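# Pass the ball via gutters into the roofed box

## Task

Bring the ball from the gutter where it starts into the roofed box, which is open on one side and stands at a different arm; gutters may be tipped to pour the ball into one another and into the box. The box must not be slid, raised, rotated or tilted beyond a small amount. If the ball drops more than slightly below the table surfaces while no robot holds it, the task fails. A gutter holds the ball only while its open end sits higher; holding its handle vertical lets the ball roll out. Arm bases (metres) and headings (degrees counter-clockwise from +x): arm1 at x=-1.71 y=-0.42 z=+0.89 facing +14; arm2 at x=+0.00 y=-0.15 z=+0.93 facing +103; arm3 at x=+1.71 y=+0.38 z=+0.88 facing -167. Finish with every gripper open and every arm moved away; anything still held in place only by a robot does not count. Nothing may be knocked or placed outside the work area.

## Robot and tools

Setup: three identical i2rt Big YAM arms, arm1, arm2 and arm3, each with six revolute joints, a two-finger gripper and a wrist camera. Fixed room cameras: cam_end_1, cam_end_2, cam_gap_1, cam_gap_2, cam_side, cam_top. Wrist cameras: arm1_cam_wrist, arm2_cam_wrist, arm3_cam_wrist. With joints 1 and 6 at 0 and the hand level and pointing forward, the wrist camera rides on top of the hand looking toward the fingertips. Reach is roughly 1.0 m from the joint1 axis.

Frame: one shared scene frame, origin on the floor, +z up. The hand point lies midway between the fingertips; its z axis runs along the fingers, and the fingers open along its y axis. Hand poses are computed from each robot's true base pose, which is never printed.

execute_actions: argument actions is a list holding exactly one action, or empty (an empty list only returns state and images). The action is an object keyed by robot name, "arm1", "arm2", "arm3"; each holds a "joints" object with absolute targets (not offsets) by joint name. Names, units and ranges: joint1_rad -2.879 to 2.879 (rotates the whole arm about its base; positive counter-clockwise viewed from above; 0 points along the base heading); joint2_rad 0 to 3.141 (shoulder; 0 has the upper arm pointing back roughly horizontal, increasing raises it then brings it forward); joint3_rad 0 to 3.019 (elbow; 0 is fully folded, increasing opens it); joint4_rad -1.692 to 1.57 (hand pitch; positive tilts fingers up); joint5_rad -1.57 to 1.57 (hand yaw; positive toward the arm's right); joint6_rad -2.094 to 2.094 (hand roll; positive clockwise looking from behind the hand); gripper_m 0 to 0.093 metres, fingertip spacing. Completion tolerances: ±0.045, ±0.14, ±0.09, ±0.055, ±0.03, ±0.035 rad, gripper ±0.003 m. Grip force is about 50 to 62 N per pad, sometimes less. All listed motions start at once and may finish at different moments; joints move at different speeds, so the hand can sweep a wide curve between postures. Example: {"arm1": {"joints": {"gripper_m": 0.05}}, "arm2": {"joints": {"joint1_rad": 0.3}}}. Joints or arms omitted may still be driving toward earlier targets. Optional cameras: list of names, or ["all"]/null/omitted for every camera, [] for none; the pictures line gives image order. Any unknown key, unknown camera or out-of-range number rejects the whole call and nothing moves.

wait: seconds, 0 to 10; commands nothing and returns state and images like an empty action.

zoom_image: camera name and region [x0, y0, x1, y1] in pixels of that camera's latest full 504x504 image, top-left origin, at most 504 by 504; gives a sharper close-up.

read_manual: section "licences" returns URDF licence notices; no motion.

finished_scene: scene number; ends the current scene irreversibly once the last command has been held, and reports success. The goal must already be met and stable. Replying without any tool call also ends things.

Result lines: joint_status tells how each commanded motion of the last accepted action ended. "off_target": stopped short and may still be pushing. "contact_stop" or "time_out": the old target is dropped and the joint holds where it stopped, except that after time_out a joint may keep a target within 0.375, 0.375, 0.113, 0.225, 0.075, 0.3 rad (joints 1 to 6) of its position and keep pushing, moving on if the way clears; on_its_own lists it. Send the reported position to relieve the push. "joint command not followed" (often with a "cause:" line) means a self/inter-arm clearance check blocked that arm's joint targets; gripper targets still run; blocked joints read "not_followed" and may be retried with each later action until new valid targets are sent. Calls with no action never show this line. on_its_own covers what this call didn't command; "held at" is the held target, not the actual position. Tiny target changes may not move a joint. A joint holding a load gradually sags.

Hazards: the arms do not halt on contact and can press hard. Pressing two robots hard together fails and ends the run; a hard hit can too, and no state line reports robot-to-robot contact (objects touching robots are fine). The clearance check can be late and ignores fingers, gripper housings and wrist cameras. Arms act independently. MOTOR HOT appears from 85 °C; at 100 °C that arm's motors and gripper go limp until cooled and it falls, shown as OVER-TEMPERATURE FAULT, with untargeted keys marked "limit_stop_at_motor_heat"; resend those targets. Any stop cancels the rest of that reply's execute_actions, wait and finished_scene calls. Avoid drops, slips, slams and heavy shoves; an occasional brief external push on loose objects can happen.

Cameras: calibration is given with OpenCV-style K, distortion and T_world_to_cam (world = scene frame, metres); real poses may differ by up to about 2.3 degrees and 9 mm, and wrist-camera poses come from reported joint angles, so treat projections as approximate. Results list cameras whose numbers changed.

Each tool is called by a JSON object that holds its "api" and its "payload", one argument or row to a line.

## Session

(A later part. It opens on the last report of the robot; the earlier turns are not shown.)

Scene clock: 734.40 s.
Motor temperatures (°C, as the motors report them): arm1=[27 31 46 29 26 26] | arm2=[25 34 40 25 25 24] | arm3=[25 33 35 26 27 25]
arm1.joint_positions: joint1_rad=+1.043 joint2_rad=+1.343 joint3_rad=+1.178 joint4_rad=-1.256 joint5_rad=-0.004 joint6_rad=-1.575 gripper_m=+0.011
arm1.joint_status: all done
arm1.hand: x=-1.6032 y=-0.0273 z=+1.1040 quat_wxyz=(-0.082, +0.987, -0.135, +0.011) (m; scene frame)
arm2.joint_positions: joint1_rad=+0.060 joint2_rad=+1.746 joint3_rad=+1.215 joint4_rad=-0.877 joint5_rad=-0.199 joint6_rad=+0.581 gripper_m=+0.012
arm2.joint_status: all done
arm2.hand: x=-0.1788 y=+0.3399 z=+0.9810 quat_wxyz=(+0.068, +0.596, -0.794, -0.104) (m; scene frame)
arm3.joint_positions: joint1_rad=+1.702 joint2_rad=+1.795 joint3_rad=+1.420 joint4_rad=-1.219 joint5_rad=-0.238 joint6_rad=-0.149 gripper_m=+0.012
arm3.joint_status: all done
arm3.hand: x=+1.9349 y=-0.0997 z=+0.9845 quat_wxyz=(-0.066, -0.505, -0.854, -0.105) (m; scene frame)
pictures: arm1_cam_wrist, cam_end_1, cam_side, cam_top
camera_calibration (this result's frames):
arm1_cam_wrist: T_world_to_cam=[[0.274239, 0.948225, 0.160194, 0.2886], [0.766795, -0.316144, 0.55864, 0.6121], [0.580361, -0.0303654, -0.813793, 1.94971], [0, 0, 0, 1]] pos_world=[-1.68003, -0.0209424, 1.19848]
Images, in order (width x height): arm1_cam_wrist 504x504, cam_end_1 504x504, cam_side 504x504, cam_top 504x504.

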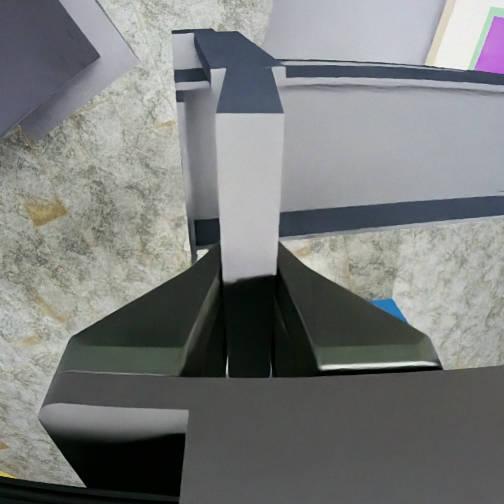

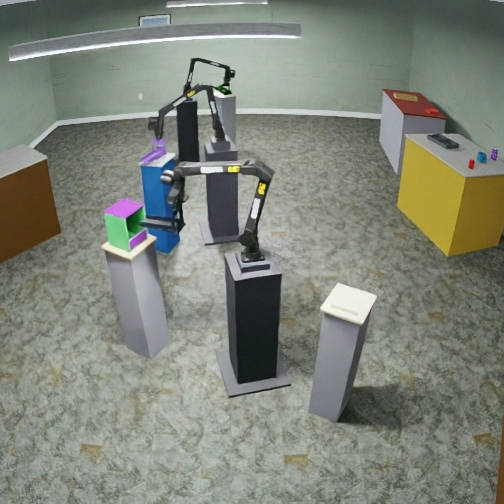

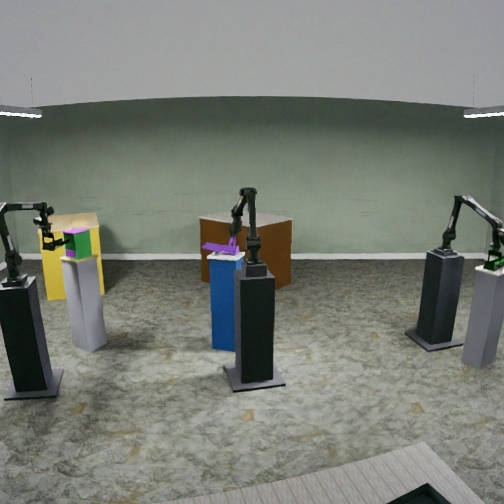

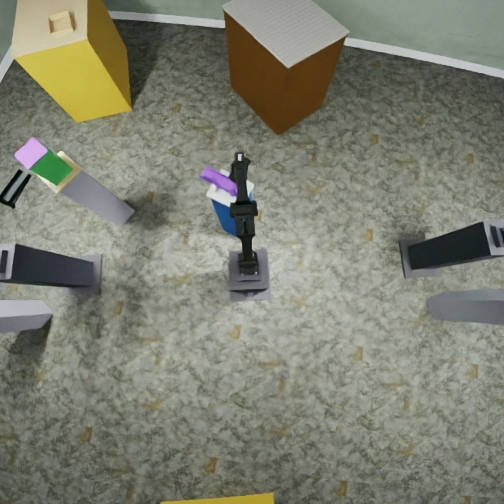

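{"api": "execute_actions", "payload": {
  "actions": [
    {"arm1": {"joints": {"joint1_rad": -2.231, "joint2_rad": 1.855, "joint3_rad": 1.825, "joint4_rad": -1.49, "joint5_rad": 0.249, "joint6_rad": 0.128}}, "arm2": {"joints": {"joint2_rad": 1.763, "joint3_rad": 1.214}}, "arm3": {"joints": {"gripper_m": 0.093, "joint2_rad": 1.3}}}
  ],
  "cameras": ["arm1_cam_wrist", "cam_end_1", "cam_end_2", "cam_side", "arm2_cam_wrist"]
}}

Scene clock: 770.07 s.
Motor temperatures (°C, as the motors report them): arm1=[27 31 42 29 26 26] | arm2=[25 34 39 25 25 24] | arm3=[25 33 34 26 27 25]
arm1.joint_positions: joint1_rad=-2.234 joint2_rad=+1.901 joint3_rad=+1.781 joint4_rad=-1.482 joint5_rad=+0.247 joint6_rad=+0.112 gripper_m=+0.011
arm1.joint_status: all done
arm1.hand: x=-1.9876 y=-0.9419 z=+1.0593 quat_wxyz=(+0.113, -0.858, -0.498, +0.054) (m; scene frame)
arm2.joint_positions: joint1_rad=+0.060 joint2_rad=+1.752 joint3_rad=+1.206 joint4_rad=-0.876 joint5_rad=-0.199 joint6_rad=+0.581 gripper_m=+0.012
arm2.joint_status: all done
arm2.hand: x=-0.1776 y=+0.3359 z=+0.9747 quat_wxyz=(+0.070, +0.595, -0.794, -0.098) (m; scene frame)
arm3.joint_positions: joint1_rad=+1.702 joint2_rad=+1.298 joint3_rad=+1.414 joint4_rad=-1.217 joint5_rad=-0.238 joint6_rad=-0.148 gripper_m=+0.093
arm3.joint_status: all done
arm3.hand: x=+1.9166 y=-0.0564 z=+1.2236 quat_wxyz=(-0.252, -0.468, -0.846, +0.050) (m; scene frame)
pictures: arm1_cam_wrist, arm2_cam_wrist, cam_end_1, cam_end_2, cam_side
camera_calibration (this result's frames):
arm1_cam_wrist: T_world_to_cam=[[-0.838563, 0.487201, 0.243816, -1.46629], [0.531166, 0.631623, 0.564725, 1.06059], [0.121135, 0.603064, -0.788441, 1.76572], [0, 0, 0, 1]] pos_world=[-2.00682, -1.02035, 1.15073]
arm2_cam_wrist: T_world_to_cam=[[0.933051, -0.275801, -0.230974, 0.487492], [-0.0945784, -0.807531, 0.582193, -0.310426], [-0.347088, -0.521371, -0.779553, 0.996757], [0, 0, 0, 1]] pos_world=[-0.138253, 0.403452, 1.07035]
Images, in order (width x height): arm1_cam_wrist 504x504, arm2_cam_wrist 504x504, cam_end_1 504x504, cam_end_2 504x504, cam_side 504x504.

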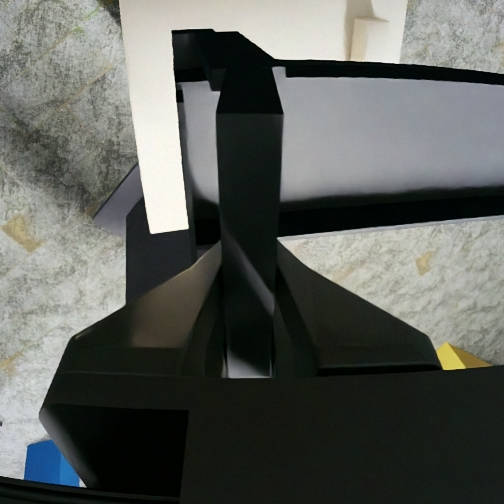

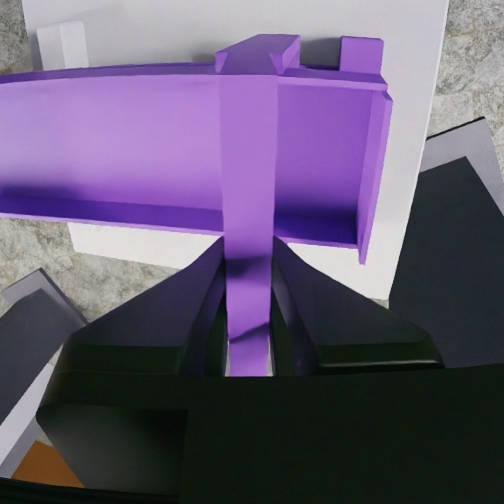

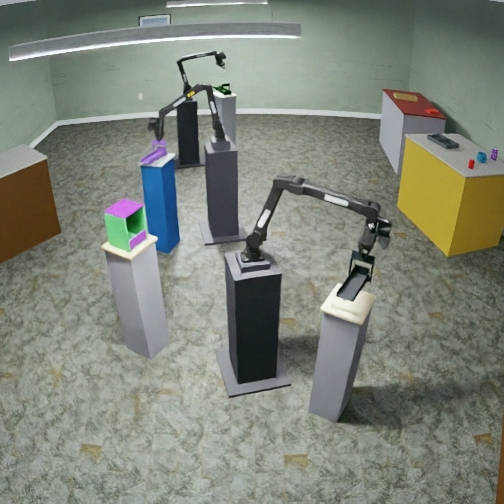

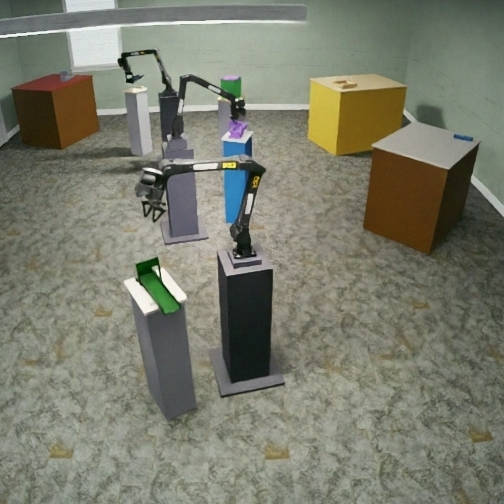

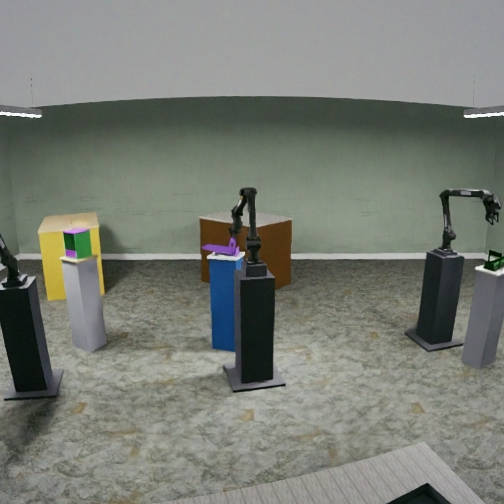

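{"api": "execute_actions", "payload": {
  "actions": [
    {"arm1": {"joints": {"joint3_rad": 1.552, "joint4_rad": -1.212}}, "arm2": {"joints": {"gripper_m": 0.093, "joint2_rad": 1.50}}}
  ],
  "cameras": ["arm1_cam_wrist", "cam_end_1", "cam_side"]
}}

Scene clock: 784.57 s.
Motor temperatures (°C, as the motors report them): arm1=[27 32 43 29 26 26] | arm2=[25 34 39 25 25 24] | arm3=[25 33 35 26 27 25]
arm1.joint_positions: joint1_rad=-2.234 joint2_rad=+1.874 joint3_rad=+1.530 joint4_rad=-1.221 joint5_rad=+0.247 joint6_rad=+0.114 gripper_m=+0.011
arm1.joint_status: all done
arm1.hand: x=-1.9791 y=-0.9225 z=+0.9812 quat_wxyz=(+0.102, -0.860, -0.496, +0.069) (m; scene frame)
arm2.joint_positions: joint1_rad=+0.060 joint2_rad=+1.480 joint3_rad=+1.201 joint4_rad=-0.872 joint5_rad=-0.201 joint6_rad=+0.581 gripper_m=+0.093
arm2.joint_status: all done
arm2.hand: x=-0.1788 y=+0.3397 z=+1.1094 quat_wxyz=(+0.023, +0.595, -0.772, -0.223) (m; scene frame)
arm3.joint_positions: joint1_rad=+1.702 joint2_rad=+1.298 joint3_rad=+1.414 joint4_rad=-1.217 joint5_rad=-0.238 joint6_rad=-0.148 gripper_m=+0.093
arm3.joint_status: not commanded
arm3.hand: x=+1.9166 y=-0.0564 z=+1.2236 quat_wxyz=(-0.252, -0.468, -0.846, +0.050) (m; scene frame)
pictures: arm1_cam_wrist, cam_end_1, cam_side
camera_calibration (this result's frames):
arm1_cam_wrist: T_world_to_cam=[[-0.834434, 0.496306, 0.239583, -1.42885], [0.540027, 0.649615, 0.535137, 1.15109], [0.109955, 0.575918, -0.810079, 1.66546], [0, 0, 0, 1]] pos_world=[-1.99703, -0.997789, 1.07549]
Images, in order (width x height): arm1_cam_wrist 504x504, cam_end_1 504x504, cam_side 504x504.

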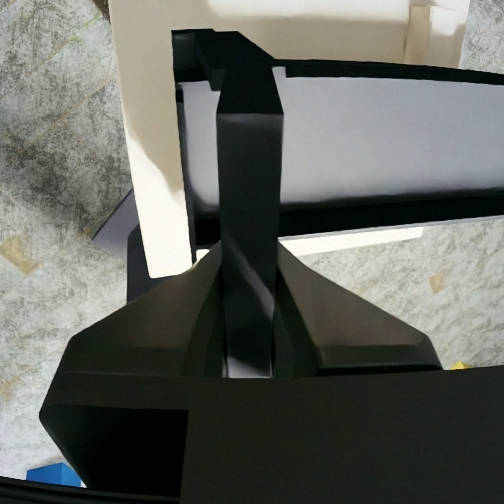

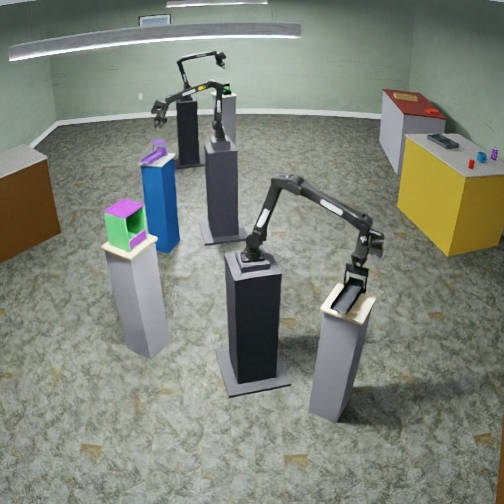

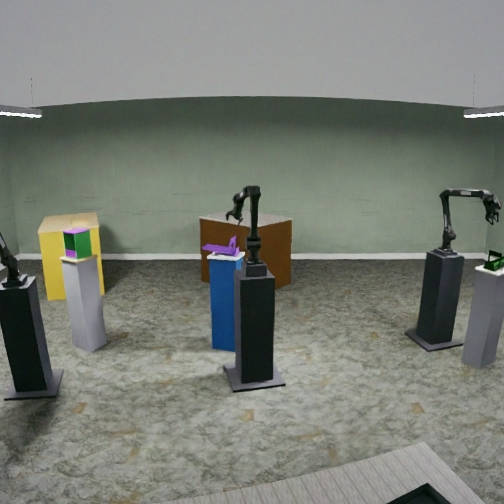

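{"api": "execute_actions", "payload": {
  "actions": [
    {"arm1": {"joints": {"joint2_rad": 1.893}}}
  ],
  "cameras": ["arm1_cam_wrist", "cam_end_1"]
}}

Scene clock: 794.43 s.
Motor temperatures (°C, as the motors report them): arm1=[27 32 42 29 26 26] | arm2=[25 33 40 25 25 24] | arm3=[25 32 35 26 27 25]
arm1.joint_positions: joint1_rad=-2.234 joint2_rad=+1.894 joint3_rad=+1.530 joint4_rad=-1.221 joint5_rad=+0.247 joint6_rad=+0.114 gripper_m=+0.011
arm1.joint_status: all done
arm1.hand: x=-1.9788 y=-0.9217 z=+0.9705 quat_wxyz=(+0.108, -0.859, -0.497, +0.061) (m; scene frame)
arm2.joint_positions: joint1_rad=+0.060 joint2_rad=+1.480 joint3_rad=+1.201 joint4_rad=-0.872 joint5_rad=-0.201 joint6_rad=+0.581 gripper_m=+0.093
arm2.joint_status: not commanded
arm2.hand: x=-0.1788 y=+0.3397 z=+1.1094 quat_wxyz=(+0.023, +0.595, -0.772, -0.223) (m; scene frame)
arm3.joint_positions: joint1_rad=+1.702 joint2_rad=+1.298 joint3_rad=+1.414 joint4_rad=-1.217 joint5_rad=-0.238 joint6_rad=-0.148 gripper_m=+0.093
arm3.joint_status: not commanded
arm3.hand: x=+1.9166 y=-0.0564 z=+1.2236 quat_wxyz=(-0.252, -0.468, -0.846, +0.050) (m; scene frame)
pictures: arm1_cam_wrist, cam_end_1
camera_calibration (this result's frames):
arm1_cam_wrist: T_world_to_cam=[[-0.836349, 0.491926, 0.241926, -1.43649], [0.535709, 0.639744, 0.551129, 1.12295], [0.116344, 0.590538, -0.798579, 1.67129], [0, 0, 0, 1]] pos_world=[-1.99743, -0.998713, 1.06329]
Images, in order (width x height): arm1_cam_wrist 504x504, cam_end_1 504x504.

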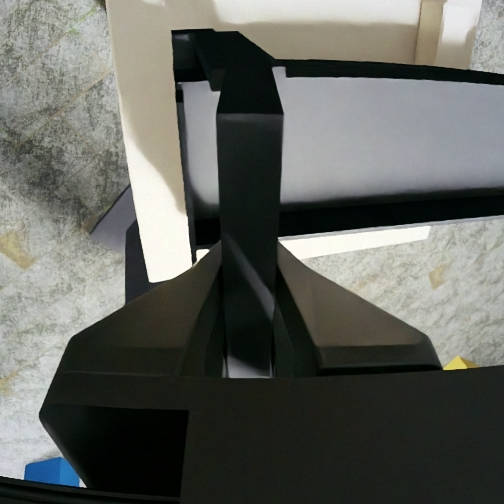

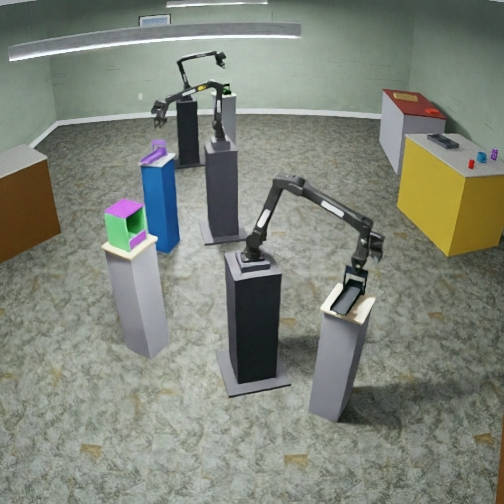

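{"api": "execute_actions", "payload": {
  "actions": [
    {"arm1": {"joints": {"gripper_m": 0.093, "joint2_rad": 1.6}}}
  ]
}}

Scene clock: 798.43 s.
Motor temperatures (°C, as the motors report them): arm1=[27 32 42 29 26 26] | arm2=[25 33 40 25 25 24] | arm3=[25 32 35 26 27 25]
arm1.joint_positions: joint1_rad=-2.234 joint2_rad=+1.601 joint3_rad=+1.530 joint4_rad=-1.220 joint5_rad=+0.247 joint6_rad=+0.114 gripper_m=+0.093
arm1.joint_status: all done
arm1.hand: x=-1.9752 y=-0.9135 z=+1.1280 quat_wxyz=(+0.021, -0.861, -0.477, +0.177) (m; scene frame)
arm2.joint_positions: joint1_rad=+0.060 joint2_rad=+1.480 joint3_rad=+1.201 joint4_rad=-0.872 joint5_rad=-0.201 joint6_rad=+0.581 gripper_m=+0.093
arm2.joint_status: not commanded
arm2.hand: x=-0.1788 y=+0.3397 z=+1.1094 quat_wxyz=(+0.023, +0.595, -0.772, -0.223) (m; scene frame)
arm3.joint_positions: joint1_rad=+1.702 joint2_rad=+1.298 joint3_rad=+1.414 joint4_rad=-1.217 joint5_rad=-0.238 joint6_rad=-0.148 gripper_m=+0.093
arm3.joint_status: not commanded
arm3.hand: x=+1.9166 y=-0.0564 z=+1.2236 quat_wxyz=(-0.252, -0.468, -0.846, +0.050) (m; scene frame)
pictures: arm1_cam_wrist, arm2_cam_wrist, arm3_cam_wrist, cam_end_1, cam_end_2, cam_gap_1, cam_gap_2, cam_side, cam_top
camera_calibration (this result's frames):
arm1_cam_wrist: T_world_to_cam=[[-0.810372, 0.551559, 0.197686, -1.31991], [0.58575, 0.754598, 0.295769, 1.52078], [0.0139601, 0.355477, -0.934581, 1.52824], [0, 0, 0, 1]] pos_world=[-1.98175, -0.962825, 1.23939]
arm2_cam_wrist: T_world_to_cam=[[0.909725, -0.197711, -0.365117, 0.63891], [-0.0576204, -0.930959, 0.360548, -0.0914688], [-0.411194, -0.306961, -0.858309, 1.10643], [0, 0, 0, 1]] pos_world=[-0.131548, 0.380796, 1.21591]
arm3_cam_wrist: T_world_to_cam=[[-0.819635, -0.54992, -0.16058, 1.73679], [-0.568494, 0.815387, 0.109356, 1.00904], [0.0707976, 0.180921, -0.980946, 1.20196], [0, 0, 0, 1]] pos_world=[1.91208, -0.0851231, 1.34761]
Images, in order (width x height): arm1_cam_wrist 504x504, arm2_cam_wrist 504x504, arm3_cam_wrist 504x504, cam_end_1 504x504, cam_end_2 504x504, cam_gap_1 504x504, cam_gap_2 504x504, cam_side 504x504, cam_top 504x504.

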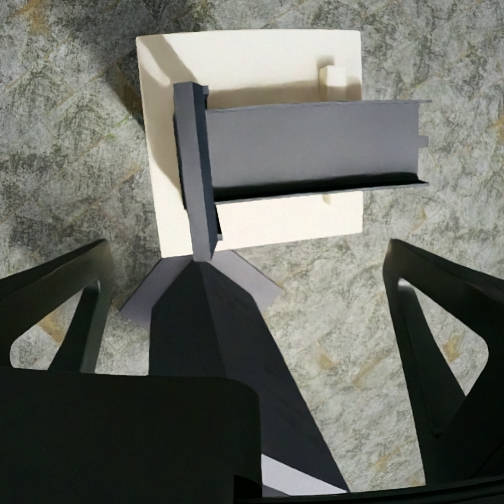

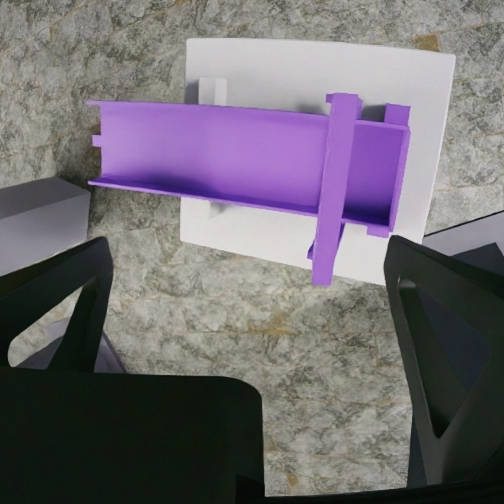

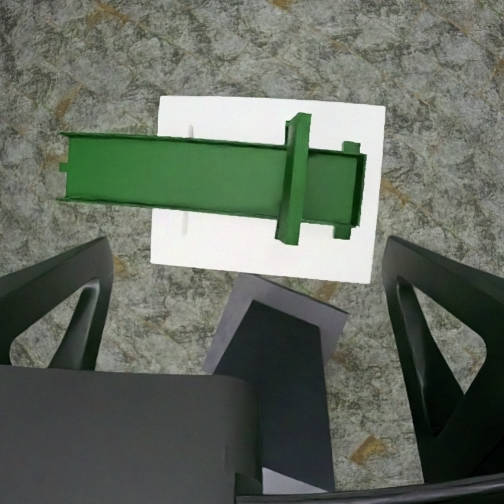

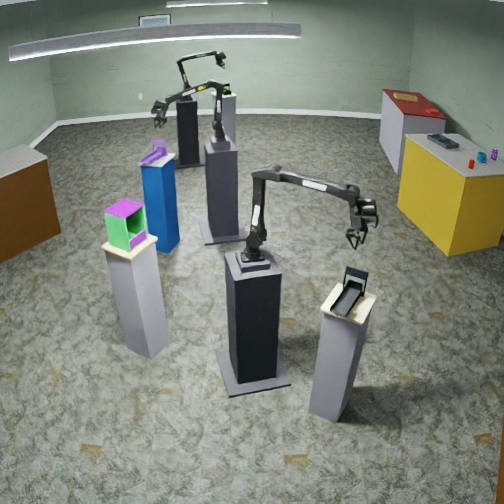

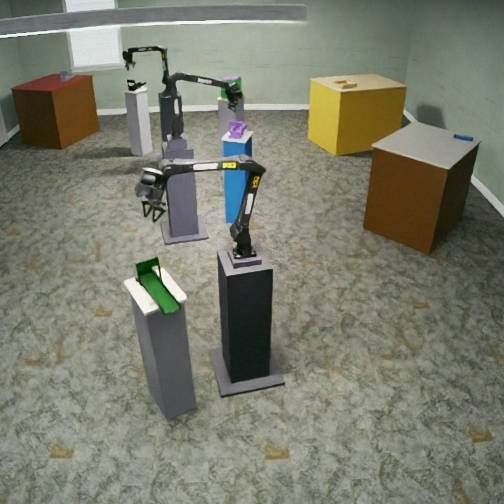

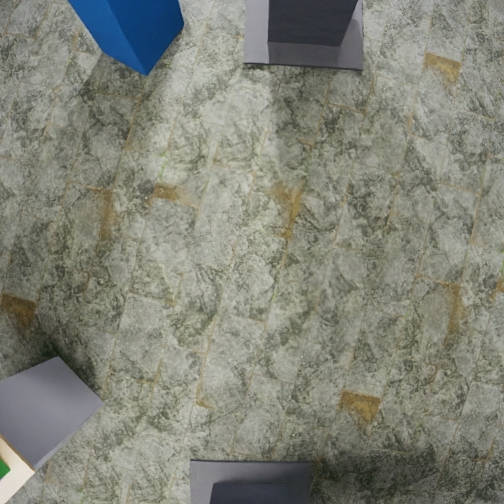

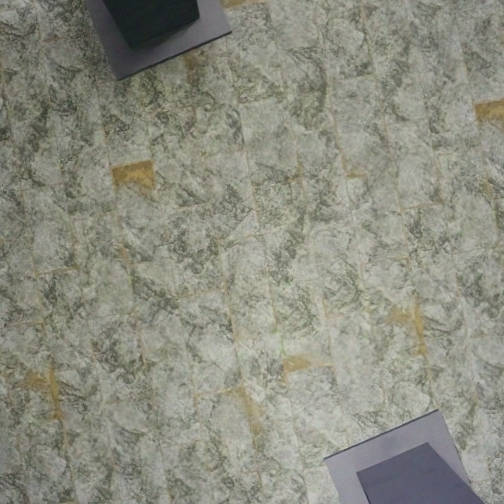

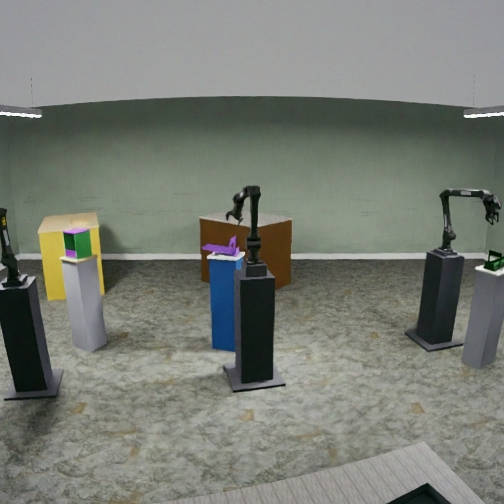

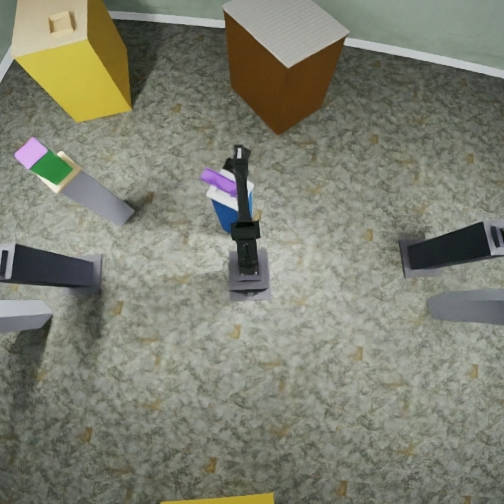

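All three gutters are back on their tables, the arms are clear and the box hasn't moved. The ball rolled off the gutter tip inside the box, and none of the views show it on the floor.

{"api": "finished_scene", "payload": {
  "scene": 2
}}

The scene is finished: the task was done.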